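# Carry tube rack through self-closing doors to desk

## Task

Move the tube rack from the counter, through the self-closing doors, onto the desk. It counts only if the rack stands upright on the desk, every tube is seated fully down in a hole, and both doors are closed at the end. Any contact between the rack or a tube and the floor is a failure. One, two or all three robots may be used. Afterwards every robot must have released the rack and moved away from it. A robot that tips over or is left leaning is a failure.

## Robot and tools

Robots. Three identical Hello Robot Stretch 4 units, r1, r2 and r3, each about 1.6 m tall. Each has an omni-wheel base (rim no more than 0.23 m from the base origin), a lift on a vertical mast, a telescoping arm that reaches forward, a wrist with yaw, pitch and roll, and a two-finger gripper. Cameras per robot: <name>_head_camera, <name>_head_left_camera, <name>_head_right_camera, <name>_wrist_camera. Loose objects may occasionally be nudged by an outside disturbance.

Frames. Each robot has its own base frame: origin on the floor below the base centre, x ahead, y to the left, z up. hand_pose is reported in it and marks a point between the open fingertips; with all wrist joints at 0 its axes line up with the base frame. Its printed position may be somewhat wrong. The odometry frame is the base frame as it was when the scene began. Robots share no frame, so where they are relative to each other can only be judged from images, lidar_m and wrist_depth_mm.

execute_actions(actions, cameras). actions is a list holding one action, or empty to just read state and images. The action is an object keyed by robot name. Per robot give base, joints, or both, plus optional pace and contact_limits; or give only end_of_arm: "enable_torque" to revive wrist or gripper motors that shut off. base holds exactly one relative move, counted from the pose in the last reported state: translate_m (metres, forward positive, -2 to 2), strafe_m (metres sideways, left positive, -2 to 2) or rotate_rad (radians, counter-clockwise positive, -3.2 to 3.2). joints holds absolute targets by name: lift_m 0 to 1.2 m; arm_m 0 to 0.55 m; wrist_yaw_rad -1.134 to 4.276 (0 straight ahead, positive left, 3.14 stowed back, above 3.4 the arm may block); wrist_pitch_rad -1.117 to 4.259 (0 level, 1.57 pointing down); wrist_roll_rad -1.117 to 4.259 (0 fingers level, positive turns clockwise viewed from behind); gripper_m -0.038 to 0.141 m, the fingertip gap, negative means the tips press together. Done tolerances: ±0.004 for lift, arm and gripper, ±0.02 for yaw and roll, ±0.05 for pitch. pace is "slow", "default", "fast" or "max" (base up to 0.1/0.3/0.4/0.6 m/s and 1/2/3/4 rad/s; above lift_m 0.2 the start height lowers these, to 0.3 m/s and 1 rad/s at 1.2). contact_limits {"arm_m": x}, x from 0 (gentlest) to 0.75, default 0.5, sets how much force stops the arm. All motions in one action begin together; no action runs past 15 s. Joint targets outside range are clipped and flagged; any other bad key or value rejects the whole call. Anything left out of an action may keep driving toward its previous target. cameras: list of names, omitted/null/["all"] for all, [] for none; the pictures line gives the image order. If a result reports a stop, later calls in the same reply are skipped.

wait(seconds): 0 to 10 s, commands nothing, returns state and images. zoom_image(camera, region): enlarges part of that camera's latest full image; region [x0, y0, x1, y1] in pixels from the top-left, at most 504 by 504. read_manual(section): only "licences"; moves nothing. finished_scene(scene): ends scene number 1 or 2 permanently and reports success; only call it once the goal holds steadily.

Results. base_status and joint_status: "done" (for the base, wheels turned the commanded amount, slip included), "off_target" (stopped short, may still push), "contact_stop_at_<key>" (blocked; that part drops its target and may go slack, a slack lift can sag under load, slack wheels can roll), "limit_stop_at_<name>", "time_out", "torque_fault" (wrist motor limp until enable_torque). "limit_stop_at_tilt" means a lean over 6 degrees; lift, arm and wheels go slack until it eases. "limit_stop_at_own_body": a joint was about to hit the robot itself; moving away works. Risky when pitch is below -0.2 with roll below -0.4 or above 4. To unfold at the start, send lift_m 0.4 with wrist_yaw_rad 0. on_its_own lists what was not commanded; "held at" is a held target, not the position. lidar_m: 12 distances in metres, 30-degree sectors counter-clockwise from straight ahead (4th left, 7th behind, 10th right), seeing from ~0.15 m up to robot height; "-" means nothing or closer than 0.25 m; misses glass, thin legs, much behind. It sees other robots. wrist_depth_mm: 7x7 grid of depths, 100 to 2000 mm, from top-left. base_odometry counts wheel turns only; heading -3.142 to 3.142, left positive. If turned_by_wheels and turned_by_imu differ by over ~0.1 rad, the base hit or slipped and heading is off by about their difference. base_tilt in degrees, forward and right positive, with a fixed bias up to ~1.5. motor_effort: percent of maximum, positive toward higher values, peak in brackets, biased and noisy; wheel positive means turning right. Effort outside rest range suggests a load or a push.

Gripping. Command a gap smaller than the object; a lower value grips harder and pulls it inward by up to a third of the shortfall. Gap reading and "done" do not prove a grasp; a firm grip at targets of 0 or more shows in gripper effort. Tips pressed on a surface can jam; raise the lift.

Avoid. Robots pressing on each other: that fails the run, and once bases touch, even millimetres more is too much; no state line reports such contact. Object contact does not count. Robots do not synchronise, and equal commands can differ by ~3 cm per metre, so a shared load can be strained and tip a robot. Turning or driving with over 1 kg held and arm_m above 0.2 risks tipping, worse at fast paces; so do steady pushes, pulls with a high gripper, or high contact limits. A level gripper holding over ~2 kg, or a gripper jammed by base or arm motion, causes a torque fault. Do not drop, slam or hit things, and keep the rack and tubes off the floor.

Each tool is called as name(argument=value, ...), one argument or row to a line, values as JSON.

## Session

execute_actions(
  actions=[],
  cameras=["r1_head_left_camera","r2_head_left_camera","r3_head_left_camera","r1_wrist_camera","r2_wrist_camera","r3_wrist_camera"],
)

Scene clock: 0.00 s.
r1.base_odometry: x=+0.000 y=+0.000 heading=+0.000 (m, m, rad; r1's odometry frame)
r1.turned_by_wheels: +0.000 (rad since the last result)
r1.turned_by_imu: +0.000 (rad since the last result)
r1.base_tilt: forward=+1.0 right=-0.7 (deg)
r1.lidar_m: 1.14 1.32 1.14 2.68 2.33 1.96 1.96 1.49 1.25 1.23 1.34 1.15
r1.base_status: not commanded
r1.joint_positions: lift_m=+0.211 arm_m=-0.002 wrist_yaw_rad=+3.185 wrist_pitch_rad=-0.004 wrist_roll_rad=-0.018 gripper_m=+0.057
r1.joint_status: not commanded
r1.motor_effort: lift_m=+18 arm_m=+0 wrist_yaw_rad=-1 wrist_pitch_rad=-9 wrist_roll_rad=-1 gripper_m=-3 wheel_0=+1 wheel_1=-1 wheel_2=+1 (%)
r1.hand_pose: x=-0.1234 y=+0.0748 z=+0.3906 quat_wxyz=(-0.022, +0.002, -0.009, +1.000) (m; r1's base frame)
r1.wrist_depth_mm: - 129 135 - 1983 1921 1808 / - 108 135 - 1983 1921 1808 / - 115 137 - - 1921 1863 / 141 138 248 - - 1921 1863 / 217 1756 - - 1921 1921 1808 / 215 1229 1060 1160 202 1205 1182 / 213 842 917 - 904 831 866
r2.base_odometry: x=+0.000 y=+0.000 heading=+0.000 (m, m, rad; r2's odometry frame)
r2.turned_by_wheels: +0.000 (rad since the last result)
r2.turned_by_imu: +0.000 (rad since the last result)
r2.base_tilt: forward=-0.2 right=+1.1 (deg)
r2.lidar_m: 1.38 1.15 1.15 1.29 2.07 2.60 2.41 1.98 1.90 1.84 1.53 1.50
r2.base_status: not commanded
r2.joint_positions: lift_m=+0.269 arm_m=+0.002 wrist_yaw_rad=+3.146 wrist_pitch_rad=+0.020 wrist_roll_rad=+0.008 gripper_m=+0.057
r2.joint_status: not commanded
r2.motor_effort: lift_m=+19 arm_m=-1 wrist_yaw_rad=-1 wrist_pitch_rad=-7 wrist_roll_rad=+0 gripper_m=-5 wheel_0=-1 wheel_1=+0 wheel_2=+0 (%)
r2.hand_pose: x=-0.1164 y=+0.0861 z=+0.4415 quat_wxyz=(-0.002, -0.010, +0.004, +1.000) (m; r2's base frame)
r2.wrist_depth_mm: - - 138 - - - - / - - 138 - - - - / - 111 138 - - - - / 143 140 172 - - - - / 213 - - - - - - / 219 1576 198 1576 197 1708 1708 / 219 1025 1060 110 1182 1042 1160
r3.base_odometry: x=+0.000 y=+0.000 heading=+0.000 (m, m, rad; r3's odometry frame)
r3.turned_by_wheels: +0.000 (rad since the last result)
r3.turned_by_imu: +0.000 (rad since the last result)
r3.base_tilt: forward=+0.7 right=+0.4 (deg)
r3.lidar_m: 2.24 2.21 2.45 1.17 1.20 1.14 0.93 0.90 1.00 1.55 1.33 1.46
r3.base_status: not commanded
r3.joint_positions: lift_m=+0.271 arm_m=-0.001 wrist_yaw_rad=+3.079 wrist_pitch_rad=-0.017 wrist_roll_rad=+0.014 gripper_m=+0.057
r3.joint_status: not commanded
r3.motor_effort: lift_m=+19 arm_m=-1 wrist_yaw_rad=+2 wrist_pitch_rad=-6 wrist_roll_rad=-1 gripper_m=-3 wheel_0=+0 wheel_1=+0 wheel_2=+0 (%)
r3.hand_pose: x=-0.1124 y=+0.1053 z=+0.4543 quat_wxyz=(+0.031, +0.009, +0.007, +0.999) (m; r3's base frame)
r3.wrist_depth_mm: - 135 1008 1138 1281 1537 1808 / - 131 1025 1138 1308 1499 1863 / 107 136 258 1160 1336 1537 1808 / 134 177 1042 1138 1308 1576 1808 / 854 931 1025 1160 1308 1537 1863 / 878 931 196 1118 196 1430 1397 / 842 891 976 - 1025 976 1008
pictures: r1_head_left_camera, r1_wrist_camera, r2_head_left_camera, r2_wrist_camera, r3_head_left_camera, r3_wrist_camera
Images, in order (width x height): r1_head_left_camera 420x672, r1_wrist_camera 616x392, r2_head_left_camera 420x672, r2_wrist_camera 616x392, r3_head_left_camera 420x672, r3_wrist_camera 616x392.

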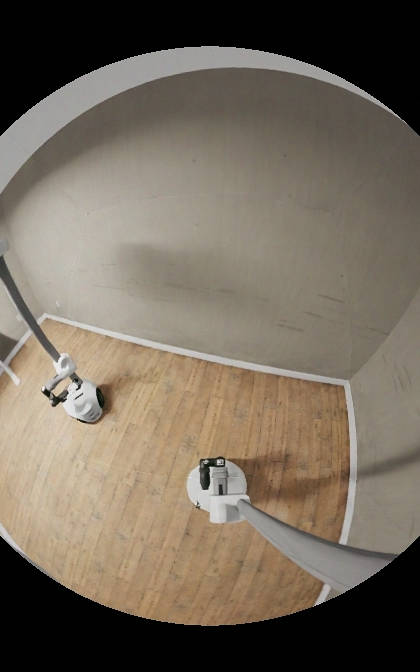

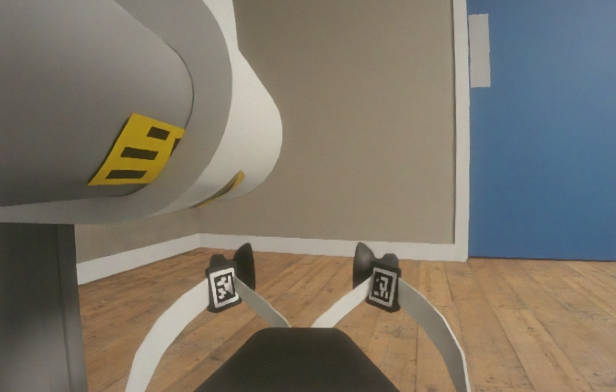

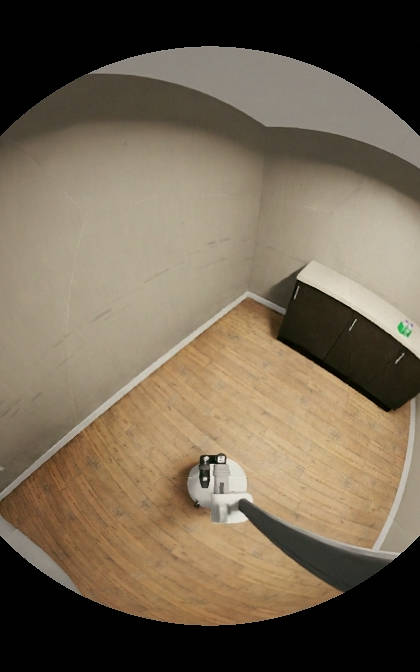

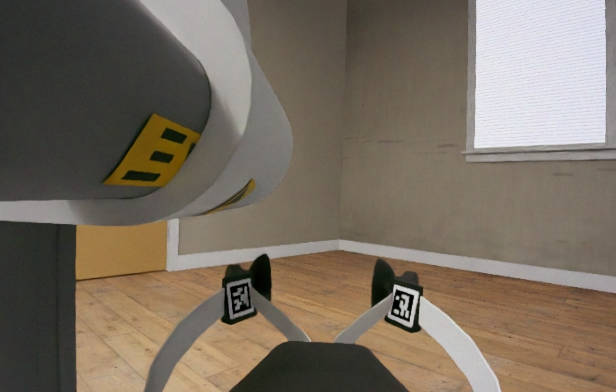

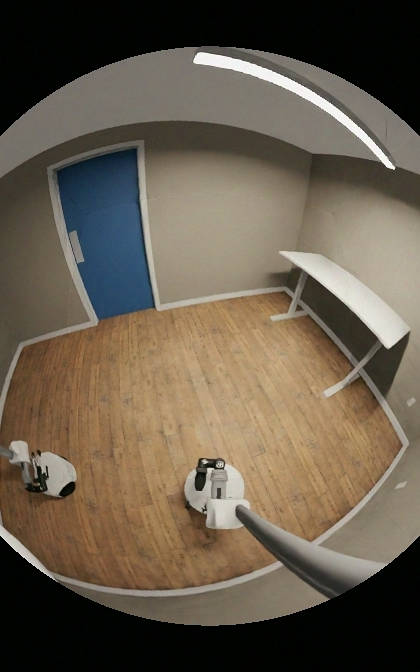

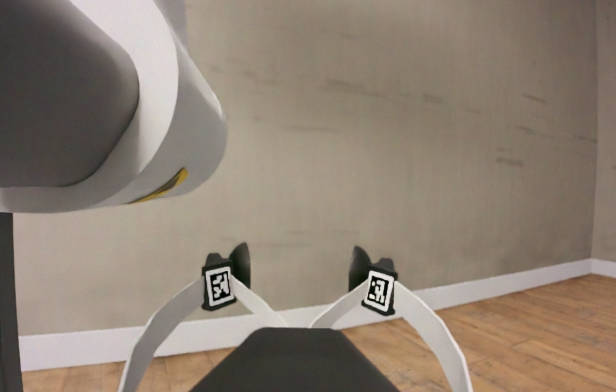

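execute_actions(
  actions=[
    {"r1":{"base":{"rotate_rad":2.56},"pace":"fast"},"r2":{"base":{"rotate_rad":-1.1},"joints":{"lift_m":0.6,"wrist_yaw_rad":0,"wrist_pitch_rad":0.25,"gripper_m":0.141},"pace":"fast"},"r3":{"base":{"rotate_rad":0.95},"joints":{"lift_m":0.2,"wrist_yaw_rad":3.2},"pace":"fast"}},
  ],
  cameras=["r1_head_camera","r2_head_camera"],
)

Scene clock: 19.17 s.
r1.base_odometry: x=+0.000 y=+0.000 heading=+2.559 (m, m, rad; r1's odometry frame)
r1.turned_by_wheels: +2.559 (rad since the last result)
r1.turned_by_imu: +2.573 (rad since the last result)
r1.base_tilt: forward=+1.0 right=-0.7 (deg)
r1.lidar_m: 1.97 1.95 1.54 1.24 1.22 1.39 1.16 1.14 1.27 1.16 1.23 2.40
r1.base_status: done
r1.joint_positions: lift_m=+0.211 arm_m=-0.002 wrist_yaw_rad=+3.185 wrist_pitch_rad=-0.004 wrist_roll_rad=-0.018 gripper_m=+0.057
r1.joint_status: not commanded
r1.motor_effort: lift_m=+18(18) arm_m=-1(1) wrist_yaw_rad=-1(1) wrist_pitch_rad=-9(8) wrist_roll_rad=-1(1) gripper_m=-3(2) wheel_0=-5(12) wheel_1=-4(11) wheel_2=-6(14) (%)
r1.hand_pose: x=-0.1234 y=+0.0748 z=+0.3906 quat_wxyz=(-0.022, +0.002, -0.009, +1.000) (m; r1's base frame)
r1.wrist_depth_mm: - 129 135 1336 1464 1537 1229 / - 108 135 1336 1464 1499 1255 / - 115 137 1336 1464 1537 1205 / 141 138 248 1366 1464 1576 1229 / 217 1205 1281 1397 1464 1576 1229 / 215 1160 1060 1160 202 1205 1182 / 213 831 917 - 917 831 866
r2.base_odometry: x=+0.000 y=+0.000 heading=-1.099 (m, m, rad; r2's odometry frame)
r2.turned_by_wheels: -1.099 (rad since the last result)
r2.turned_by_imu: -1.080 (rad since the last result)
r2.base_tilt: forward=-0.1 right=+1.1 (deg)
r2.lidar_m: 1.49 1.50 1.46 1.17 1.14 1.27 1.91 2.53 2.49 1.99 1.91 1.92
r2.base_status: done
r2.joint_positions: lift_m=+0.600 arm_m=+0.002 wrist_yaw_rad=+0.000 wrist_pitch_rad=+0.252 wrist_roll_rad=+0.008 gripper_m=+0.141
r2.joint_status: all done
r2.motor_effort: lift_m=+22(25) arm_m=-1(1) wrist_yaw_rad=-2(6) wrist_pitch_rad=-7(1) wrist_roll_rad=+0(1) gripper_m=-2(4) wheel_0=+5(14) wheel_1=+1(10) wheel_2=+4(16) (%)
r2.hand_pose: x=+0.4518 y=-0.0873 z=+0.7061 quat_wxyz=(+0.992, +0.004, +0.126, +0.000) (m; r2's base frame)
r2.wrist_depth_mm: 1576 1708 1863 - - - 1808 / 1138 1229 1308 1499 1537 - 1808 / 1160 1255 1366 1464 1576 - 1863 / 1229 1308 1397 1499 1618 - 1863 / 1229 1336 1464 1618 1863 - 1863 / 1336 1366 1397 1576 1464 211 1576 / 1182 1182 1205 109 1255 1229 1255
r3.base_odometry: x=+0.000 y=+0.000 heading=+0.950 (m, m, rad; r3's odometry frame)
r3.turned_by_wheels: +0.950 (rad since the last result)
r3.turned_by_imu: +0.970 (rad since the last result)
r3.base_tilt: forward=+0.8 right=+0.6 (deg)
r3.lidar_m: 2.43 1.18 1.18 1.23 0.93 0.90 0.98 1.42 1.34 1.41 2.12 2.21
r3.base_status: done
r3.joint_positions: lift_m=+0.200 arm_m=-0.001 wrist_yaw_rad=+3.200 wrist_pitch_rad=-0.017 wrist_roll_rad=+0.014 gripper_m=+0.057
r3.joint_status: all done
r3.motor_effort: lift_m=+14(16) arm_m=-1(1) wrist_yaw_rad=+2(7) wrist_pitch_rad=-6(6) wrist_roll_rad=-1(2) gripper_m=-3(4) wheel_0=-3(10) wheel_1=-1(13) wheel_2=-1(10) (%)
r3.hand_pose: x=-0.1231 y=+0.0705 z=+0.3836 quat_wxyz=(-0.029, +0.009, +0.007, +1.000) (m; r3's base frame)
r3.wrist_depth_mm: - - 131 1160 976 854 759 / - - 132 1160 1008 842 759 / - 114 134 1118 976 854 768 / 135 134 276 1182 991 854 778 / 212 1708 1336 1160 931 866 768 / 212 1138 196 1118 197 866 768 / 217 788 842 - 904 788 759
pictures: r1_head_camera, r2_head_camera
Images, in order (width x height): r1_head_camera 420x560, r2_head_camera 420x560.

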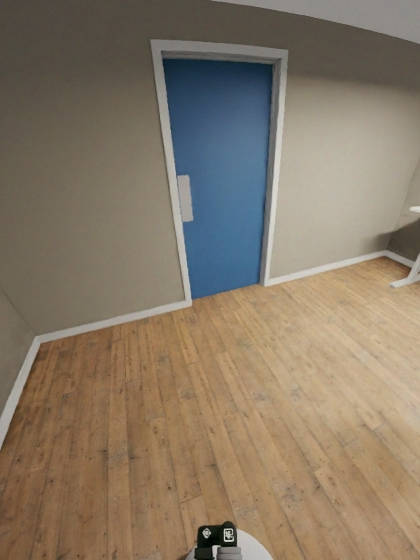

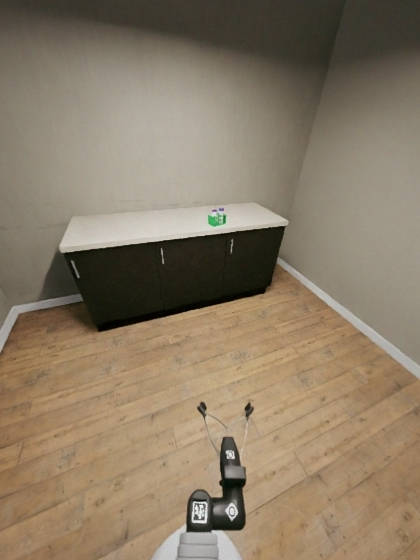

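zoom_image(
  camera="r2_head_camera",
  region=[170,190,270,250],
)

Region (170, 190, 270, 250) of r2_head_camera's 420x560 image, scaled by 5.040, with more detail than that image has; it fills the top 302 rows of this view, and the rest is white.

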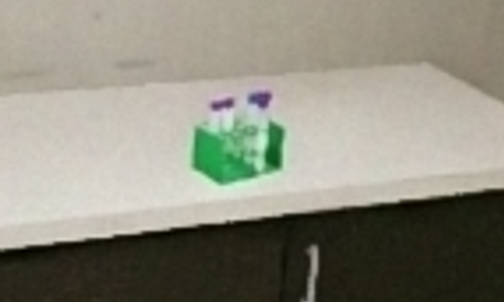

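execute_actions(
  actions=[
    {"r1":{"base":{"rotate_rad":-0.08},"pace":"fast"},"r2":{"base":{"rotate_rad":-0.45},"pace":"fast"}},
  ],
  cameras=[],
)

execute_actions(
  actions=[
    {"r1":{"base":{"translate_m":1.83},"pace":"max"},"r2":{"base":{"translate_m":1.13},"joints":{"lift_m":0.86},"pace":"fast"}},
  ],
  cameras=[],
)

execute_actions(
  actions=[
    {"r1":{"base":{"rotate_rad":0.42},"pace":"fast"},"r2":{"base":{"rotate_rad":1.1},"pace":"fast"}},
  ],
  cameras=["r1_head_left_camera","r2_head_camera","r2_wrist_camera"],
)

Scene clock: 28.67 s.
r1.base_odometry: x=+0.000 y=+0.000 heading=+2.479 (m, m, rad; r1's odometry frame)
r1.turned_by_wheels: -0.079 (rad since the last result)
r1.turned_by_imu: -0.080 (rad since the last result)
r1.base_tilt: forward=+1.0 right=-0.7 (deg)
r1.lidar_m: 1.99 1.96 1.60 1.27 1.23 1.32 1.18 1.14 1.26 1.15 1.18 2.56
r1.base_status: done
r1.joint_positions: lift_m=+0.211 arm_m=-0.002 wrist_yaw_rad=+3.185 wrist_pitch_rad=-0.004 wrist_roll_rad=-0.018 gripper_m=+0.057
r1.joint_status: not commanded
r1.motor_effort: lift_m=+18(18) arm_m=-1(1) wrist_yaw_rad=-1(1) wrist_pitch_rad=-7(9) wrist_roll_rad=+2(1) gripper_m=-3(1) wheel_0=+3(5) wheel_1=+1(6) wheel_2=+3(10) (%)
r1.hand_pose: x=-0.1234 y=+0.0748 z=+0.3906 quat_wxyz=(-0.022, +0.002, -0.009, +1.000) (m; r1's base frame)
r1.wrist_depth_mm: - 129 135 1366 1537 1464 1182 / - 109 136 1366 1537 1464 1182 / - 115 137 1397 1576 1537 1182 / 141 138 248 1430 1537 1499 1182 / 217 1182 1255 1430 1576 1499 1182 / 216 1138 1060 1160 202 1229 1138 / 213 831 917 - 917 831 866
r2.base_odometry: x=+0.000 y=+0.000 heading=-1.549 (m, m, rad; r2's odometry frame)
r2.turned_by_wheels: -0.450 (rad since the last result)
r2.turned_by_imu: -0.441 (rad since the last result)
r2.base_tilt: forward=-0.2 right=+1.0 (deg)
r2.lidar_m: 1.82 1.53 1.52 1.40 1.14 1.15 1.30 2.11 2.55 2.37 1.91 1.95
r2.base_status: done
r2.joint_positions: lift_m=+0.600 arm_m=+0.002 wrist_yaw_rad=+0.000 wrist_pitch_rad=+0.252 wrist_roll_rad=+0.008 gripper_m=+0.141
r2.joint_status: not commanded
r2.motor_effort: lift_m=+21(22) arm_m=-1(1) wrist_yaw_rad=+1(1) wrist_pitch_rad=-6(7) wrist_roll_rad=+0(0) gripper_m=-1(0) wheel_0=+4(13) wheel_1=+0(13) wheel_2=+3(13) (%)
r2.hand_pose: x=+0.4518 y=-0.0875 z=+0.7061 quat_wxyz=(+0.992, +0.004, +0.126, -0.001) (m; r2's base frame)
r2.wrist_depth_mm: 1661 1808 - - 1921 1618 1397 / 1205 1397 1808 - 1983 1661 1464 / 1205 1430 1661 - 1983 1708 1464 / 1281 1464 1756 - - 1756 1499 / 1255 1499 1808 - - 1708 1537 / 1336 1464 1366 1537 1499 211 1464 / 1182 1205 1229 110 1281 1229 1205
r3.base_odometry: x=+0.000 y=+0.000 heading=+0.950 (m, m, rad; r3's odometry frame)
r3.turned_by_wheels: +0.000 (rad since the last result)
r3.turned_by_imu: +0.000 (rad since the last result)
r3.base_tilt: forward=+0.6 right=+0.4 (deg)
r3.lidar_m: 2.44 1.17 1.17 1.23 0.94 0.91 0.97 1.40 1.35 1.42 2.12 2.21
r3.base_status: not commanded
r3.joint_positions: lift_m=+0.200 arm_m=-0.001 wrist_yaw_rad=+3.200 wrist_pitch_rad=-0.017 wrist_roll_rad=+0.014 gripper_m=+0.057
r3.joint_status: not commanded
r3.motor_effort: lift_m=+14(14) arm_m=-1(1) wrist_yaw_rad=+2(2) wrist_pitch_rad=-6(6) wrist_roll_rad=-2(3) gripper_m=-1(3) wheel_0=-3(3) wheel_1=-1(1) wheel_2=-1(1) (%)
r3.hand_pose: x=-0.1231 y=+0.0705 z=+0.3836 quat_wxyz=(-0.029, +0.009, +0.007, +1.000) (m; r3's base frame)
r3.wrist_depth_mm: - - 131 1138 991 854 759 / - - 132 1160 991 854 759 / - 114 134 1078 976 854 768 / 135 134 276 1118 991 854 768 / 212 1708 1366 1138 931 842 778 / 212 1138 196 1098 198 854 768 / 217 788 878 - 904 788 768
pictures: none
No camera images: the call's "cameras" was empty. Leave "cameras" out to get every camera's image.

Scene clock: 33.23 s.
r1.base_odometry: x=-1.443 y=+1.125 heading=+2.480 (m, m, rad; r1's odometry frame)
r1.turned_by_wheels: +0.000 (rad since the last result)
r1.turned_by_imu: -0.003 (rad since the last result)
r1.base_tilt: forward=+1.0 right=-0.8 (deg)
r1.lidar_m: 0.39 0.38 0.41 0.48 1.98 2.16 2.87 1.80 1.85 1.99 0.92 0.52
r1.base_status: done
r1.joint_positions: lift_m=+0.211 arm_m=-0.002 wrist_yaw_rad=+3.185 wrist_pitch_rad=-0.004 wrist_roll_rad=-0.018 gripper_m=+0.057
r1.joint_status: not commanded
r1.motor_effort: lift_m=+18(18) arm_m=-1(1) wrist_yaw_rad=-1(0) wrist_pitch_rad=-9(8) wrist_roll_rad=+0(1) gripper_m=-2(3) wheel_0=+4(16) wheel_1=+2(9) wheel_2=+0(18) (%)
r1.hand_pose: x=-0.1234 y=+0.0748 z=+0.3906 quat_wxyz=(-0.022, +0.002, -0.009, +1.000) (m; r1's base frame)
r1.wrist_depth_mm: - 129 135 - - - 1921 / - 108 135 - - - 1863 / - 115 137 - - - 1921 / 141 138 248 - - - 1921 / 216 - - - - - 1808 / 215 1229 1060 1182 202 1205 1205 / 213 831 917 - 917 831 878
r2.base_odometry: x=+0.026 y=-1.129 heading=-1.548 (m, m, rad; r2's odometry frame)
r2.turned_by_wheels: +0.000 (rad since the last result)
r2.turned_by_imu: -0.004 (rad since the last result)
r2.base_tilt: forward=-0.3 right=+1.0 (deg)
r2.lidar_m: 0.93 0.77 0.75 0.87 1.45 2.01 2.28 3.32 2.56 1.33 1.12 1.10
r2.base_status: done
r2.joint_positions: lift_m=+0.860 arm_m=+0.002 wrist_yaw_rad=+0.000 wrist_pitch_rad=+0.252 wrist_roll_rad=+0.008 gripper_m=+0.141
r2.joint_status: all done
r2.motor_effort: lift_m=+22(24) arm_m=-1(1) wrist_yaw_rad=-1(1) wrist_pitch_rad=-6(5) wrist_roll_rad=+1(2) gripper_m=+1(1) wheel_0=+5(13) wheel_1=+2(9) wheel_2=-2(15) (%)
r2.hand_pose: x=+0.4518 y=-0.0874 z=+0.9661 quat_wxyz=(+0.992, +0.004, +0.126, -0.001) (m; r2's base frame)
r2.wrist_depth_mm: 1042 1229 1430 1182 991 809 715 / 1078 1205 1397 1255 991 842 741 / 1078 1255 1537 1255 1042 854 750 / 634 723 1576 1281 1042 878 759 / 603 699 1618 1366 1118 866 778 / 621 691 1618 1336 1025 211 788 / 640 741 1618 110 1098 931 820
r3.base_odometry: x=+0.000 y=+0.000 heading=+0.950 (m, m, rad; r3's odometry frame)
r3.turned_by_wheels: +0.000 (rad since the last result)
r3.turned_by_imu: +0.000 (rad since the last result)
r3.base_tilt: forward=+0.7 right=+0.5 (deg)
r3.lidar_m: 1.79 2.68 2.61 1.22 0.94 0.90 0.97 1.41 1.34 1.43 2.11 1.78
r3.base_status: not commanded
r3.joint_positions: lift_m=+0.200 arm_m=-0.001 wrist_yaw_rad=+3.200 wrist_pitch_rad=-0.017 wrist_roll_rad=+0.014 gripper_m=+0.057
r3.joint_status: not commanded
r3.motor_effort: lift_m=+14(14) arm_m=-1(1) wrist_yaw_rad=+3(3) wrist_pitch_rad=-6(6) wrist_roll_rad=-3(2) gripper_m=-4(3) wheel_0=-3(3) wheel_1=-2(2) wheel_2=-2(1) (%)
r3.hand_pose: x=-0.1231 y=+0.0705 z=+0.3836 quat_wxyz=(-0.029, +0.009, +0.007, +1.000) (m; r3's base frame)
r3.wrist_depth_mm: - - 131 1138 976 842 768 / - - 132 1118 991 854 759 / - 114 134 1118 991 854 768 / 135 134 274 1160 991 854 759 / 213 1661 1336 1160 931 866 768 / 212 1118 196 1118 197 854 768 / 216 798 854 - 891 788 750
pictures: none
No camera images: the call's "cameras" was empty. Leave "cameras" out to get every camera's image.

Scene clock: 35.00 s.
r1.base_odometry: x=-1.443 y=+1.125 heading=+2.899 (m, m, rad; r1's odometry frame)
r1.turned_by_wheels: +0.419 (rad since the last result)
r1.turned_by_imu: +0.421 (rad since the last result)
r1.base_tilt: forward=+1.0 right=-0.7 (deg)
r1.lidar_m: 0.36 0.40 0.48 1.21 2.06 2.81 1.82 1.79 2.04 1.29 0.57 0.41
r1.base_status: done
r1.joint_positions: lift_m=+0.211 arm_m=-0.002 wrist_yaw_rad=+3.185 wrist_pitch_rad=-0.004 wrist_roll_rad=-0.018 gripper_m=+0.057
r1.joint_status: not commanded
r1.motor_effort: lift_m=+18(18) arm_m=-1(1) wrist_yaw_rad=-1(1) wrist_pitch_rad=-9(9) wrist_roll_rad=+0(1) gripper_m=-3(1) wheel_0=-4(8) wheel_1=-4(10) wheel_2=-6(14) (%)
r1.hand_pose: x=-0.1234 y=+0.0748 z=+0.3906 quat_wxyz=(-0.022, +0.002, -0.009, +1.000) (m; r1's base frame)
r1.wrist_depth_mm: - 129 135 - - - - / - 109 135 - - - - / - 115 137 - - - - / 141 138 248 - - - - / 217 - 1863 - - - - / 216 1229 1060 1160 202 1229 1182 / 213 842 917 - 917 831 866
r2.base_odometry: x=+0.025 y=-1.129 heading=-0.449 (m, m, rad; r2's odometry frame)
r2.turned_by_wheels: +1.099 (rad since the last result)
r2.turned_by_imu: +1.082 (rad since the last result)
r2.base_tilt: forward=-0.1 right=+1.1 (deg)
r2.lidar_m: 0.76 0.90 2.00 2.00 2.31 3.36 2.37 1.31 1.11 1.10 0.88 0.76
r2.base_status: done
r2.joint_positions: lift_m=+0.860 arm_m=+0.002 wrist_yaw_rad=+0.000 wrist_pitch_rad=+0.252 wrist_roll_rad=+0.008 gripper_m=+0.141
r2.joint_status: not commanded
r2.motor_effort: lift_m=+22(22) arm_m=-1(1) wrist_yaw_rad=-2(1) wrist_pitch_rad=-7(6) wrist_roll_rad=+1(1) gripper_m=-1(1) wheel_0=-6(11) wheel_1=-2(5) wheel_2=-5(13) (%)
r2.hand_pose: x=+0.4518 y=-0.0874 z=+0.9661 quat_wxyz=(+0.992, +0.004, +0.126, +0.000) (m; r2's base frame)
r2.wrist_depth_mm: 1464 1336 1229 1138 1078 991 946 / 1499 1336 1281 1160 1098 1025 946 / 1499 1397 1308 1205 1118 1060 1008 / 778 732 668 676 640 707 741 / 831 750 654 609 554 512 477 / 891 778 683 627 564 211 508 / 931 820 732 109 597 559 525
r3.base_odometry: x=+0.000 y=+0.000 heading=+0.950 (m, m, rad; r3's odometry frame)
r3.turned_by_wheels: +0.000 (rad since the last result)
r3.turned_by_imu: +0.000 (rad since the last result)
r3.base_tilt: forward=+0.8 right=+0.5 (deg)
r3.lidar_m: 1.80 2.67 2.61 1.25 0.93 0.90 0.97 1.40 1.35 1.43 2.13 1.79
r3.base_status: not commanded
r3.joint_positions: lift_m=+0.200 arm_m=-0.001 wrist_yaw_rad=+3.200 wrist_pitch_rad=-0.017 wrist_roll_rad=+0.014 gripper_m=+0.057
r3.joint_status: not commanded
r3.motor_effort: lift_m=+14(14) arm_m=-1(1) wrist_yaw_rad=+1(3) wrist_pitch_rad=-6(6) wrist_roll_rad=-3(3) gripper_m=-4(3) wheel_0=-3(3) wheel_1=-2(1) wheel_2=-1(1) (%)
r3.hand_pose: x=-0.1231 y=+0.0705 z=+0.3836 quat_wxyz=(-0.029, +0.009, +0.007, +1.000) (m; r3's base frame)
r3.wrist_depth_mm: - - 131 1160 991 842 759 / - - 132 1138 991 854 759 / - 114 133 1118 991 878 759 / 135 134 276 1138 991 854 768 / 212 1661 1366 1182 960 854 778 / 212 1118 197 1098 197 854 768 / 216 788 854 - 904 798 750
pictures: r1_head_left_camera, r2_head_camera, r2_wrist_camera
Images, in order (width x height): r1_head_left_camera 420x672, r2_head_camera 420x560, r2_wrist_camera 616x392.

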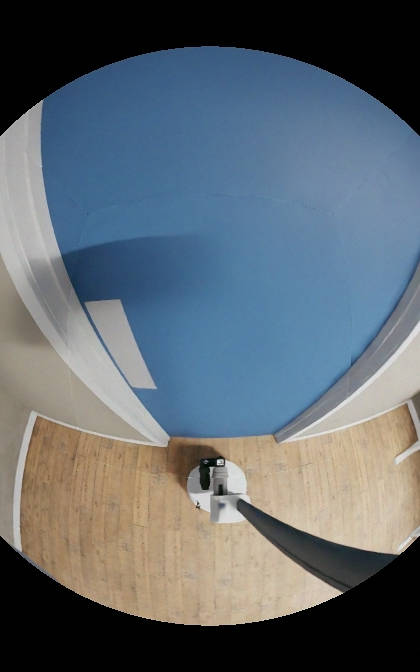

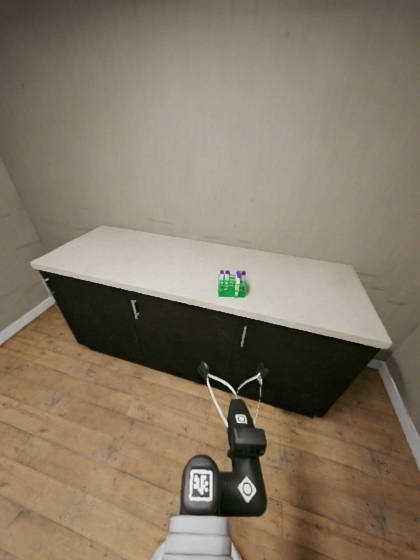

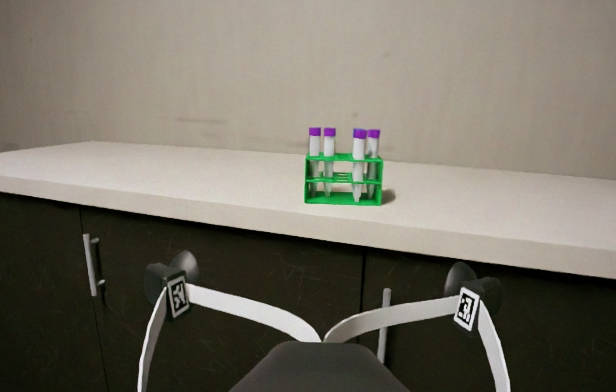

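execute_actions(
  actions=[
    {"r1":{"base":{"rotate_rad":0.22},"pace":"fast"},"r2":{"base":{"rotate_rad":-0.04}},"r3":{"base":{"rotate_rad":-0.15},"pace":"fast"}},
  ],
  cameras=[],
)

execute_actions(
  actions=[
    {"r1":{"base":{"translate_m":0.15}},"r2":{"joints":{"arm_m":0.28,"lift_m":0.845}}},
  ],
  cameras=["r2_wrist_camera"],
)

Scene clock: 40.87 s.
r1.base_odometry: x=-1.443 y=+1.125 heading=+3.118 (m, m, rad; r1's odometry frame)
r1.turned_by_wheels: +0.219 (rad since the last result)
r1.turned_by_imu: +0.220 (rad since the last result)
r1.base_tilt: forward=+1.0 right=-0.7 (deg)
r1.lidar_m: 0.38 0.44 0.58 1.99 2.26 2.81 1.77 2.40 1.96 0.70 0.48 0.36
r1.base_status: done
r1.joint_positions: lift_m=+0.211 arm_m=-0.002 wrist_yaw_rad=+3.185 wrist_pitch_rad=-0.004 wrist_roll_rad=-0.018 gripper_m=+0.057
r1.joint_status: not commanded
r1.motor_effort: lift_m=+18(18) arm_m=-1(1) wrist_yaw_rad=-1(1) wrist_pitch_rad=-9(8) wrist_roll_rad=+1(1) gripper_m=+1(3) wheel_0=-5(16) wheel_1=-4(9) wheel_2=-5(12) (%)
r1.hand_pose: x=-0.1234 y=+0.0748 z=+0.3906 quat_wxyz=(-0.022, +0.002, -0.009, +1.000) (m; r1's base frame)
r1.wrist_depth_mm: - 129 135 - - - - / - 109 135 - - - - / - 115 137 - - - - / 141 138 248 - - - - / 217 - 1983 1921 - - - / 215 1255 1060 1160 202 1229 1205 / 213 842 917 - 904 831 866
r2.base_odometry: x=+0.026 y=-1.129 heading=-0.488 (m, m, rad; r2's odometry frame)
r2.turned_by_wheels: -0.039 (rad since the last result)
r2.turned_by_imu: -0.037 (rad since the last result)
r2.base_tilt: forward=-0.2 right=+1.2 (deg)
r2.lidar_m: 0.76 0.87 1.49 1.99 2.27 3.37 2.49 1.33 1.11 1.10 0.91 0.75
r2.base_status: done
r2.joint_positions: lift_m=+0.860 arm_m=+0.002 wrist_yaw_rad=+0.000 wrist_pitch_rad=+0.252 wrist_roll_rad=+0.008 gripper_m=+0.141
r2.joint_status: not commanded
r2.motor_effort: lift_m=+21(21) arm_m=-1(1) wrist_yaw_rad=-2(2) wrist_pitch_rad=-5(4) wrist_roll_rad=-1(0) gripper_m=+0(2) wheel_0=+6(5) wheel_1=+2(5) wheel_2=+5(9) (%)
r2.hand_pose: x=+0.4518 y=-0.0874 z=+0.9661 quat_wxyz=(+0.992, +0.004, +0.126, +0.000) (m; r2's base frame)
r2.wrist_depth_mm: 1397 1281 1205 1118 1060 991 931 / 1464 1336 1255 1160 1078 1042 976 / 1464 1336 1281 1138 1138 1060 1008 / 750 699 668 661 691 715 741 / 788 715 654 603 564 521 488 / 831 759 668 621 580 210 517 / 878 788 715 109 603 559 535
r3.base_odometry: x=+0.000 y=+0.000 heading=+0.801 (m, m, rad; r3's odometry frame)
r3.turned_by_wheels: -0.149 (rad since the last result)
r3.turned_by_imu: -0.152 (rad since the last result)
r3.base_tilt: forward=+0.5 right=+0.7 (deg)
r3.lidar_m: 1.79 2.80 2.61 1.45 0.98 0.91 0.93 1.21 1.39 1.36 1.76 2.22
r3.base_status: done
r3.joint_positions: lift_m=+0.200 arm_m=-0.001 wrist_yaw_rad=+3.200 wrist_pitch_rad=-0.017 wrist_roll_rad=+0.014 gripper_m=+0.057
r3.joint_status: not commanded
r3.motor_effort: lift_m=+14(14) arm_m=-1(1) wrist_yaw_rad=+3(1) wrist_pitch_rad=-6(6) wrist_roll_rad=-2(2) gripper_m=-3(3) wheel_0=+6(8) wheel_1=+5(12) wheel_2=+4(11) (%)
r3.hand_pose: x=-0.1231 y=+0.0705 z=+0.3836 quat_wxyz=(-0.029, +0.009, +0.007, +1.000) (m; r3's base frame)
r3.wrist_depth_mm: - - 131 1060 931 854 778 / - - 132 1060 960 866 788 / - 114 133 1042 960 866 798 / 135 134 276 1078 976 878 778 / 212 1430 1182 1078 917 854 798 / 213 1138 196 1060 196 866 798 / 216 788 854 - 891 809 778
pictures: none
No camera images: the call's "cameras" was empty. Leave "cameras" out to get every camera's image.

Scene clock: 42.83 s.
r1.base_odometry: x=-1.593 y=+1.129 heading=+3.118 (m, m, rad; r1's odometry frame)
r1.turned_by_wheels: +0.000 (rad since the last result)
r1.turned_by_imu: +0.000 (rad since the last result)
r1.base_tilt: forward=+1.0 right=-0.7 (deg)
r1.lidar_m: 0.25 0.27 0.37 1.97 2.23 2.97 1.91 2.40 2.02 0.55 0.29 0.25
r1.base_status: done
r1.joint_positions: lift_m=+0.211 arm_m=-0.002 wrist_yaw_rad=+3.185 wrist_pitch_rad=-0.004 wrist_roll_rad=-0.018 gripper_m=+0.057
r1.joint_status: not commanded
r1.motor_effort: lift_m=+18(18) arm_m=-1(1) wrist_yaw_rad=-1(1) wrist_pitch_rad=-8(8) wrist_roll_rad=-1(1) gripper_m=-2(3) wheel_0=+6(10) wheel_1=+4(7) wheel_2=-4(16) (%)
r1.hand_pose: x=-0.1234 y=+0.0748 z=+0.3906 quat_wxyz=(-0.022, +0.002, -0.009, +1.000) (m; r1's base frame)
r1.wrist_depth_mm: - 129 135 - - - - / - 108 136 - - - - / - 115 137 - - - - / 141 138 247 - - - - / 217 - - - - - - / 215 1229 1060 1160 202 1229 1182 / 213 831 931 - 917 831 866
r2.base_odometry: x=+0.026 y=-1.129 heading=-0.488 (m, m, rad; r2's odometry frame)
r2.turned_by_wheels: +0.000 (rad since the last result)
r2.turned_by_imu: +0.001 (rad since the last result)
r2.base_tilt: forward=+0.0 right=+1.1 (deg)
r2.lidar_m: 0.77 0.88 1.47 1.98 2.27 3.38 2.49 1.33 1.11 1.11 0.91 0.76
r2.base_status: not commanded
r2.joint_positions: lift_m=+0.845 arm_m=+0.279 wrist_yaw_rad=+0.000 wrist_pitch_rad=+0.252 wrist_roll_rad=+0.008 gripper_m=+0.141
r2.joint_status: all done
r2.motor_effort: lift_m=+16(20) arm_m=+5(5) wrist_yaw_rad=-2(0) wrist_pitch_rad=-6(5) wrist_roll_rad=+1(1) gripper_m=+1(1) wheel_0=+6(6) wheel_1=+2(2) wheel_2=+5(5) (%)
r2.hand_pose: x=+0.7293 y=-0.0874 z=+0.9515 quat_wxyz=(+0.992, +0.004, +0.126, +0.000) (m; r2's base frame)
r2.wrist_depth_mm: 1078 960 917 854 809 750 715 / 1118 1025 946 891 831 778 741 / 1118 1060 976 904 866 809 768 / 564 574 585 377 508 640 661 / 377 370 377 375 377 389 392 / 413 351 309 293 276 211 281 / 436 392 355 110 276 258 246
r3.base_odometry: x=+0.000 y=+0.000 heading=+0.801 (m, m, rad; r3's odometry frame)
r3.turned_by_wheels: +0.000 (rad since the last result)
r3.turned_by_imu: +0.000 (rad since the last result)
r3.base_tilt: forward=+0.7 right=+0.6 (deg)
r3.lidar_m: 1.92 2.80 2.62 1.45 0.97 0.91 0.94 1.23 1.41 1.37 1.75 2.22
r3.base_status: not commanded
r3.joint_positions: lift_m=+0.200 arm_m=-0.001 wrist_yaw_rad=+3.200 wrist_pitch_rad=-0.017 wrist_roll_rad=+0.014 gripper_m=+0.057
r3.joint_status: not commanded
r3.motor_effort: lift_m=+14(14) arm_m=-1(1) wrist_yaw_rad=+3(2) wrist_pitch_rad=-6(6) wrist_roll_rad=-3(2) gripper_m=-4(4) wheel_0=+6(6) wheel_1=+5(5) wheel_2=+4(4) (%)
r3.hand_pose: x=-0.1231 y=+0.0705 z=+0.3836 quat_wxyz=(-0.029, +0.009, +0.007, +1.000) (m; r3's base frame)
r3.wrist_depth_mm: - - 131 1060 946 854 798 / - - 132 1060 946 854 778 / - 114 133 1060 960 878 798 / 135 134 276 1078 976 866 788 / 213 1464 1205 1078 931 866 788 / 211 1118 197 1042 196 854 788 / 217 778 866 - 891 809 778
pictures: r2_wrist_camera
Images, in order (width x height): r2_wrist_camera 616x392.

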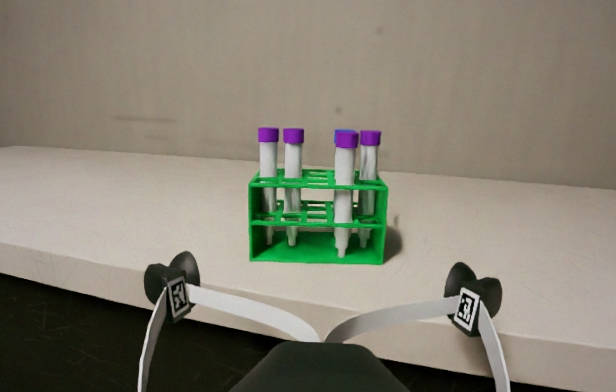

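execute_actions(
  actions=[
    {"r1":{"base":{"translate_m":0.4},"pace":"slow"},"r2":{"joints":{"arm_m":0.44,"lift_m":0.84,"wrist_yaw_rad":0.015},"pace":"slow"},"r3":{"base":{"translate_m":1.2},"pace":"fast"}},
  ],
  cameras=["r2_wrist_camera","r1_head_left_camera"],
)

Scene clock: 52.13 s.
r1.base_odometry: x=-1.992 y=+1.138 heading=+3.118 (m, m, rad; r1's odometry frame)
r1.turned_by_wheels: +0.000 (rad since the last result)
r1.turned_by_imu: -0.004 (rad since the last result)
r1.base_tilt: forward=+1.0 right=-0.8 (deg)
r1.lidar_m: 0.25 1.04 0.86 0.28 0.30 3.34 1.14 2.56 0.42 0.25 0.25 -
r1.base_status: done
r1.joint_positions: lift_m=+0.211 arm_m=-0.002 wrist_yaw_rad=+3.185 wrist_pitch_rad=-0.004 wrist_roll_rad=-0.018 gripper_m=+0.057
r1.joint_status: not commanded
r1.motor_effort: lift_m=+18(18) arm_m=-1(0) wrist_yaw_rad=-1(1) wrist_pitch_rad=-7(8) wrist_roll_rad=-1(1) gripper_m=+0(3) wheel_0=+13(18) wheel_1=+1(14) wheel_2=-19(25) (%)
r1.hand_pose: x=-0.1234 y=+0.0748 z=+0.3906 quat_wxyz=(-0.022, +0.002, -0.009, +1.000) (m; r1's base frame)
r1.wrist_depth_mm: - 129 135 - - - - / - 109 136 - - - - / - 115 137 - - - - / 141 138 248 - - - - / 217 - - 1366 1863 - - / 215 1229 1060 1160 202 1229 1182 / 213 831 931 - 917 831 878
r2.base_odometry: x=+0.026 y=-1.129 heading=-0.488 (m, m, rad; r2's odometry frame)
r2.turned_by_wheels: +0.000 (rad since the last result)
r2.turned_by_imu: +0.003 (rad since the last result)
r2.base_tilt: forward=+0.0 right=+1.1 (deg)
r2.lidar_m: 0.76 0.86 1.48 1.99 2.28 3.37 2.50 1.33 1.11 1.10 0.92 0.77
r2.base_status: not commanded
r2.joint_positions: lift_m=+0.840 arm_m=+0.439 wrist_yaw_rad=+0.015 wrist_pitch_rad=+0.252 wrist_roll_rad=+0.008 gripper_m=+0.141
r2.joint_status: all done
r2.motor_effort: lift_m=+17(19) arm_m=+5(7) wrist_yaw_rad=-1(3) wrist_pitch_rad=-5(6) wrist_roll_rad=-1(1) gripper_m=-2(0) wheel_0=+6(6) wheel_1=+2(2) wheel_2=+5(5) (%)
r2.hand_pose: x=+0.8906 y=-0.0832 z=+0.9465 quat_wxyz=(+0.992, +0.003, +0.126, +0.007) (m; r2's base frame)
r2.wrist_depth_mm: 878 798 750 707 676 621 591 / 917 842 778 732 691 640 603 / 946 866 809 741 683 654 621 / 554 564 512 525 211 621 627 / 347 355 225 225 195 375 377 / 255 244 215 204 195 210 271 / 203 203 209 110 206 211 214
r3.base_odometry: x=+0.835 y=+0.862 heading=+0.801 (m, m, rad; r3's odometry frame)
r3.turned_by_wheels: +0.001 (rad since the last result)
r3.turned_by_imu: +0.000 (rad since the last result)
r3.base_tilt: forward=+0.7 right=+0.5 (deg)
r3.lidar_m: 1.18 1.49 2.11 2.15 2.13 2.00 2.05 1.99 1.85 1.78 1.21 1.15
r3.base_status: done
r3.joint_positions: lift_m=+0.200 arm_m=-0.001 wrist_yaw_rad=+3.200 wrist_pitch_rad=-0.017 wrist_roll_rad=+0.014 gripper_m=+0.057
r3.joint_status: not commanded
r3.motor_effort: lift_m=+14(14) arm_m=-1(1) wrist_yaw_rad=+2(1) wrist_pitch_rad=-6(6) wrist_roll_rad=-2(2) gripper_m=-2(3) wheel_0=+4(11) wheel_1=+4(11) wheel_2=+1(15) (%)
r3.hand_pose: x=-0.1231 y=+0.0705 z=+0.3836 quat_wxyz=(-0.029, +0.009, +0.007, +1.000) (m; r3's base frame)
r3.wrist_depth_mm: - - 131 - - 1756 1618 / - - 132 - - 1756 1618 / - 114 133 - - 1808 1618 / 135 134 276 - - 1808 1661 / 213 - - - 1921 1756 1661 / 211 1138 197 1229 197 1255 1229 / 217 788 866 - 904 831 891
pictures: r1_head_left_camera, r2_wrist_camera
Images, in order (width x height): r1_head_left_camera 420x672, r2_wrist_camera 616x392.

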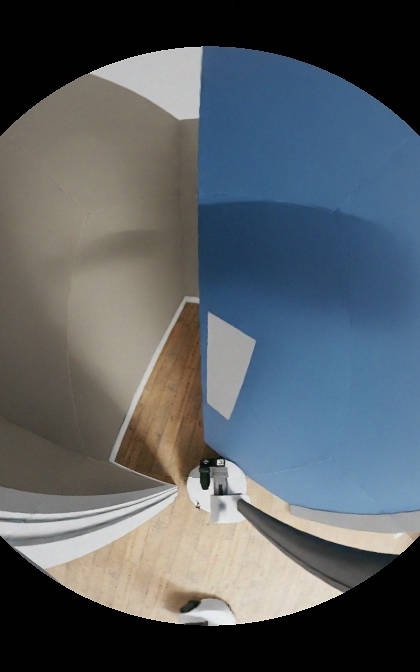

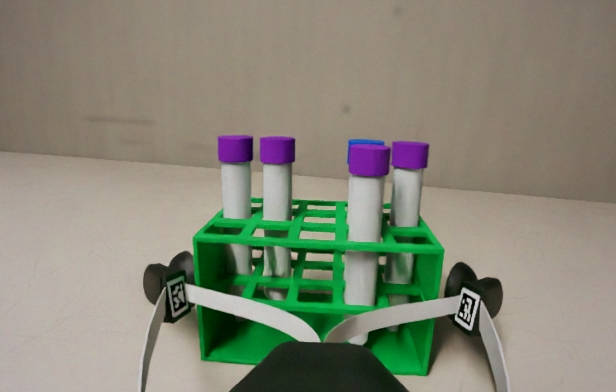

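execute_actions(
  actions=[
    {"r1":{"base":{"rotate_rad":-0.5},"pace":"slow"},"r2":{"joints":{"gripper_m":0.06}},"r3":{"base":{"translate_m":0.2},"pace":"fast"}},
  ],
  cameras=["r2_wrist_camera"],
)

execute_actions(
  actions=[
    {"r1":{"base":{"translate_m":0.44},"pace":"slow"},"r2":{"joints":{"lift_m":0.89},"pace":"slow"},"r3":{"base":{"translate_m":0.25},"pace":"slow"}},
  ],
  cameras=["r2_wrist_camera","r1_head_left_camera","r3_head_camera"],
)

Scene clock: 59.23 s.
r1.base_odometry: x=-1.992 y=+1.137 heading=+2.620 (m, m, rad; r1's odometry frame)
r1.turned_by_wheels: -0.498 (rad since the last result)
r1.turned_by_imu: -0.501 (rad since the last result)
r1.base_tilt: forward=+1.0 right=-0.7 (deg)
r1.lidar_m: - 0.25 1.02 0.83 0.27 0.29 1.04 0.94 2.49 0.42 0.25 0.25
r1.base_status: done
r1.joint_positions: lift_m=+0.211 arm_m=-0.002 wrist_yaw_rad=+3.185 wrist_pitch_rad=-0.004 wrist_roll_rad=-0.018 gripper_m=+0.057
r1.joint_status: not commanded
r1.motor_effort: lift_m=+18(18) arm_m=-1(1) wrist_yaw_rad=-1(1) wrist_pitch_rad=-9(8) wrist_roll_rad=+0(0) gripper_m=-1(0) wheel_0=+18(23) wheel_1=+8(9) wheel_2=+0(17) (%)
r1.hand_pose: x=-0.1234 y=+0.0748 z=+0.3906 quat_wxyz=(-0.022, +0.002, -0.009, +1.000) (m; r1's base frame)
r1.wrist_depth_mm: - 129 135 - - 296 255 / - 109 135 - - 297 257 / - 115 137 - - 298 259 / 141 138 247 - - 303 262 / 217 1205 1366 - - 306 264 / 215 1025 1078 1160 202 307 265 / 213 831 917 - 891 289 267
r2.base_odometry: x=+0.026 y=-1.129 heading=-0.488 (m, m, rad; r2's odometry frame)
r2.turned_by_wheels: +0.000 (rad since the last result)
r2.turned_by_imu: +0.002 (rad since the last result)
r2.base_tilt: forward=+0.0 right=+1.3 (deg)
r2.lidar_m: 0.75 0.86 1.49 1.99 2.28 3.38 2.51 1.35 1.12 1.11 0.89 0.76
r2.base_status: not commanded
r2.joint_positions: lift_m=+0.840 arm_m=+0.439 wrist_yaw_rad=+0.015 wrist_pitch_rad=+0.253 wrist_roll_rad=+0.008 gripper_m=+0.061
r2.joint_status: all done
r2.motor_effort: lift_m=+17(16) arm_m=+5(5) wrist_yaw_rad=+0(0) wrist_pitch_rad=-10(8) wrist_roll_rad=+0(1) gripper_m=-27(28) wheel_0=+6(6) wheel_1=+2(2) wheel_2=+5(5) (%)
r2.hand_pose: x=+0.8905 y=-0.0832 z=+0.9461 quat_wxyz=(+0.992, +0.003, +0.126, +0.007) (m; r2's base frame)
r2.wrist_depth_mm: 878 820 750 699 654 621 585 / 904 842 778 732 683 640 603 / 946 878 798 741 191 661 621 / 544 549 459 521 196 609 634 / 342 353 197 210 181 373 377 / 252 181 185 213 185 179 270 / 202 202 195 110 190 204 -
r3.base_odometry: x=+0.974 y=+1.005 heading=+0.802 (m, m, rad; r3's odometry frame)
r3.turned_by_wheels: +0.001 (rad since the last result)
r3.turned_by_imu: +0.000 (rad since the last result)
r3.base_tilt: forward=+0.4 right=+0.6 (deg)
r3.lidar_m: 0.99 1.27 2.02 2.06 2.34 2.18 2.23 2.08 1.95 1.50 1.08 0.96
r3.base_status: done
r3.joint_positions: lift_m=+0.200 arm_m=-0.001 wrist_yaw_rad=+3.200 wrist_pitch_rad=-0.017 wrist_roll_rad=+0.014 gripper_m=+0.057
r3.joint_status: not commanded
r3.motor_effort: lift_m=+14(14) arm_m=-1(1) wrist_yaw_rad=+2(3) wrist_pitch_rad=-6(6) wrist_roll_rad=-2(2) gripper_m=-2(4) wheel_0=+4(9) wheel_1=+5(10) wheel_2=-2(16) (%)
r3.hand_pose: x=-0.1231 y=+0.0705 z=+0.3836 quat_wxyz=(-0.029, +0.009, +0.007, +1.000) (m; r3's base frame)
r3.wrist_depth_mm: - - 131 - - 1983 1808 / - - 132 - - 1983 1808 / - 114 133 - - - 1756 / 135 134 276 - - - 1808 / 213 - - - - 1921 1756 / 212 1138 196 1205 196 1255 1229 / 216 788 842 - 904 831 878
pictures: r2_wrist_camera
Images, in order (width x height): r2_wrist_camera 616x392.

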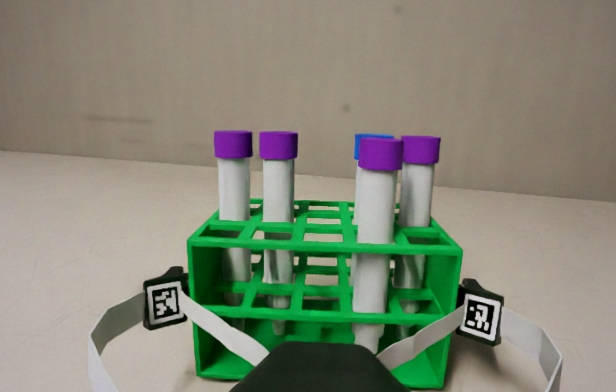

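Scene clock: 64.90 s.
r1.base_odometry: x=-2.373 y=+1.356 heading=+2.620 (m, m, rad; r1's odometry frame)
r1.turned_by_wheels: +0.000 (rad since the last result)
r1.turned_by_imu: -0.004 (rad since the last result)
r1.base_tilt: forward=+1.0 right=-0.7 (deg)
r1.lidar_m: 0.25 1.75 1.13 0.96 0.95 0.62 1.14 1.16 0.38 0.25 - 0.25
r1.base_status: done
r1.joint_positions: lift_m=+0.211 arm_m=-0.002 wrist_yaw_rad=+3.185 wrist_pitch_rad=-0.004 wrist_roll_rad=-0.018 gripper_m=+0.057
r1.joint_status: not commanded
r1.motor_effort: lift_m=+18(18) arm_m=-1(1) wrist_yaw_rad=-1(1) wrist_pitch_rad=-9(9) wrist_roll_rad=-1(1) gripper_m=-2(0) wheel_0=+11(18) wheel_1=+3(12) wheel_2=-15(25) (%)
r1.hand_pose: x=-0.1234 y=+0.0748 z=+0.3906 quat_wxyz=(-0.022, +0.002, -0.009, +1.000) (m; r1's base frame)
r1.wrist_depth_mm: - 129 135 - 723 741 778 / - 109 135 - 732 741 788 / - 115 137 - 741 741 798 / 141 138 247 - 741 750 809 / 216 - 1336 - 699 759 809 / 215 1229 1078 1160 202 768 820 / 213 842 917 - 732 759 809
r2.base_odometry: x=+0.026 y=-1.129 heading=-0.488 (m, m, rad; r2's odometry frame)
r2.turned_by_wheels: +0.000 (rad since the last result)
r2.turned_by_imu: +0.002 (rad since the last result)
r2.base_tilt: forward=+0.0 right=+1.1 (deg)
r2.lidar_m: 0.75 0.88 1.48 2.00 2.27 3.38 2.51 1.33 1.11 1.10 0.92 0.76
r2.base_status: not commanded
r2.joint_positions: lift_m=+0.890 arm_m=+0.439 wrist_yaw_rad=+0.015 wrist_pitch_rad=+0.253 wrist_roll_rad=+0.008 gripper_m=+0.061
r2.joint_status: all done
r2.motor_effort: lift_m=+23(26) arm_m=+5(5) wrist_yaw_rad=+0(2) wrist_pitch_rad=-12(12) wrist_roll_rad=+0(2) gripper_m=-24(25) wheel_0=+6(6) wheel_1=+2(2) wheel_2=+5(5) (%)
r2.hand_pose: x=+0.8905 y=-0.0832 z=+0.9956 quat_wxyz=(+0.992, +0.003, +0.126, +0.007) (m; r2's base frame)
r2.wrist_depth_mm: 878 809 750 699 661 621 591 / 917 854 788 732 676 634 609 / 946 878 809 750 190 654 621 / 723 741 621 699 195 683 647 / 462 473 197 210 180 504 512 / 340 181 185 213 184 178 359 / 271 272 196 110 190 274 -
r3.base_odometry: x=+1.148 y=+1.185 heading=+0.802 (m, m, rad; r3's odometry frame)
r3.turned_by_wheels: +0.000 (rad since the last result)
r3.turned_by_imu: +0.000 (rad since the last result)
r3.base_tilt: forward=+0.7 right=+0.4 (deg)
r3.lidar_m: 0.78 0.96 1.92 1.96 2.52 2.40 2.45 2.19 2.04 1.14 0.95 1.16
r3.base_status: done
r3.joint_positions: lift_m=+0.200 arm_m=-0.001 wrist_yaw_rad=+3.200 wrist_pitch_rad=-0.017 wrist_roll_rad=+0.014 gripper_m=+0.057
r3.joint_status: not commanded
r3.motor_effort: lift_m=+14(14) arm_m=-1(1) wrist_yaw_rad=+2(1) wrist_pitch_rad=-6(6) wrist_roll_rad=-1(2) gripper_m=-3(4) wheel_0=+5(7) wheel_1=+5(8) wheel_2=-5(8) (%)
r3.hand_pose: x=-0.1231 y=+0.0705 z=+0.3836 quat_wxyz=(-0.029, +0.009, +0.007, +1.000) (m; r3's base frame)
r3.wrist_depth_mm: - - 131 - - - - / - - 132 - - - - / - 114 133 - - - - / 135 134 274 - - - - / 212 - - - - - - / 212 1118 197 1229 197 1255 1255 / 217 788 866 - 904 831 878
pictures: r1_head_left_camera, r2_wrist_camera, r3_head_camera
Images, in order (width x height): r1_head_left_camera 420x672, r2_wrist_camera 616x392, r3_head_camera 420x560.

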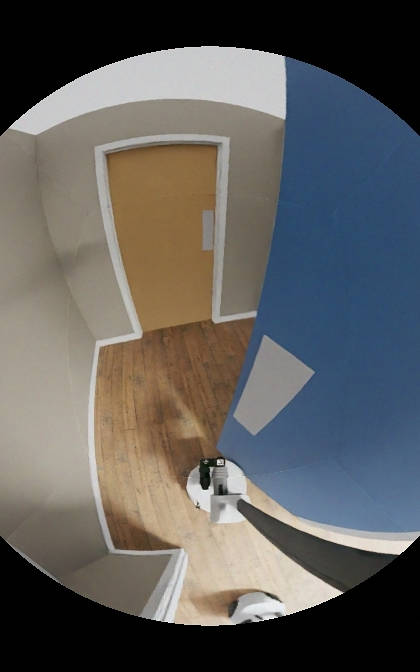

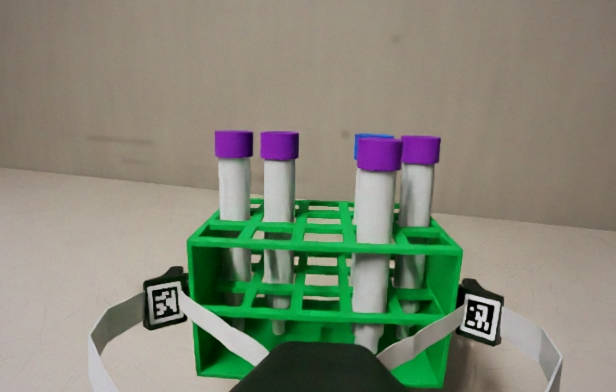

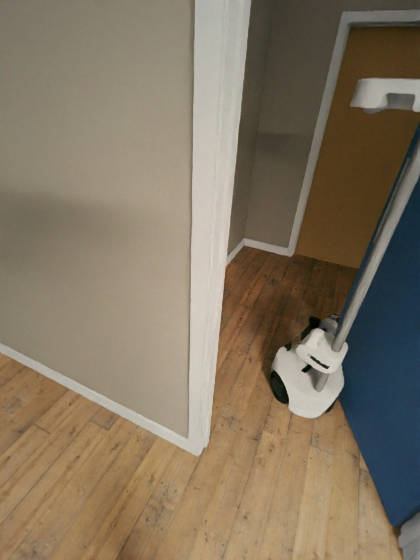

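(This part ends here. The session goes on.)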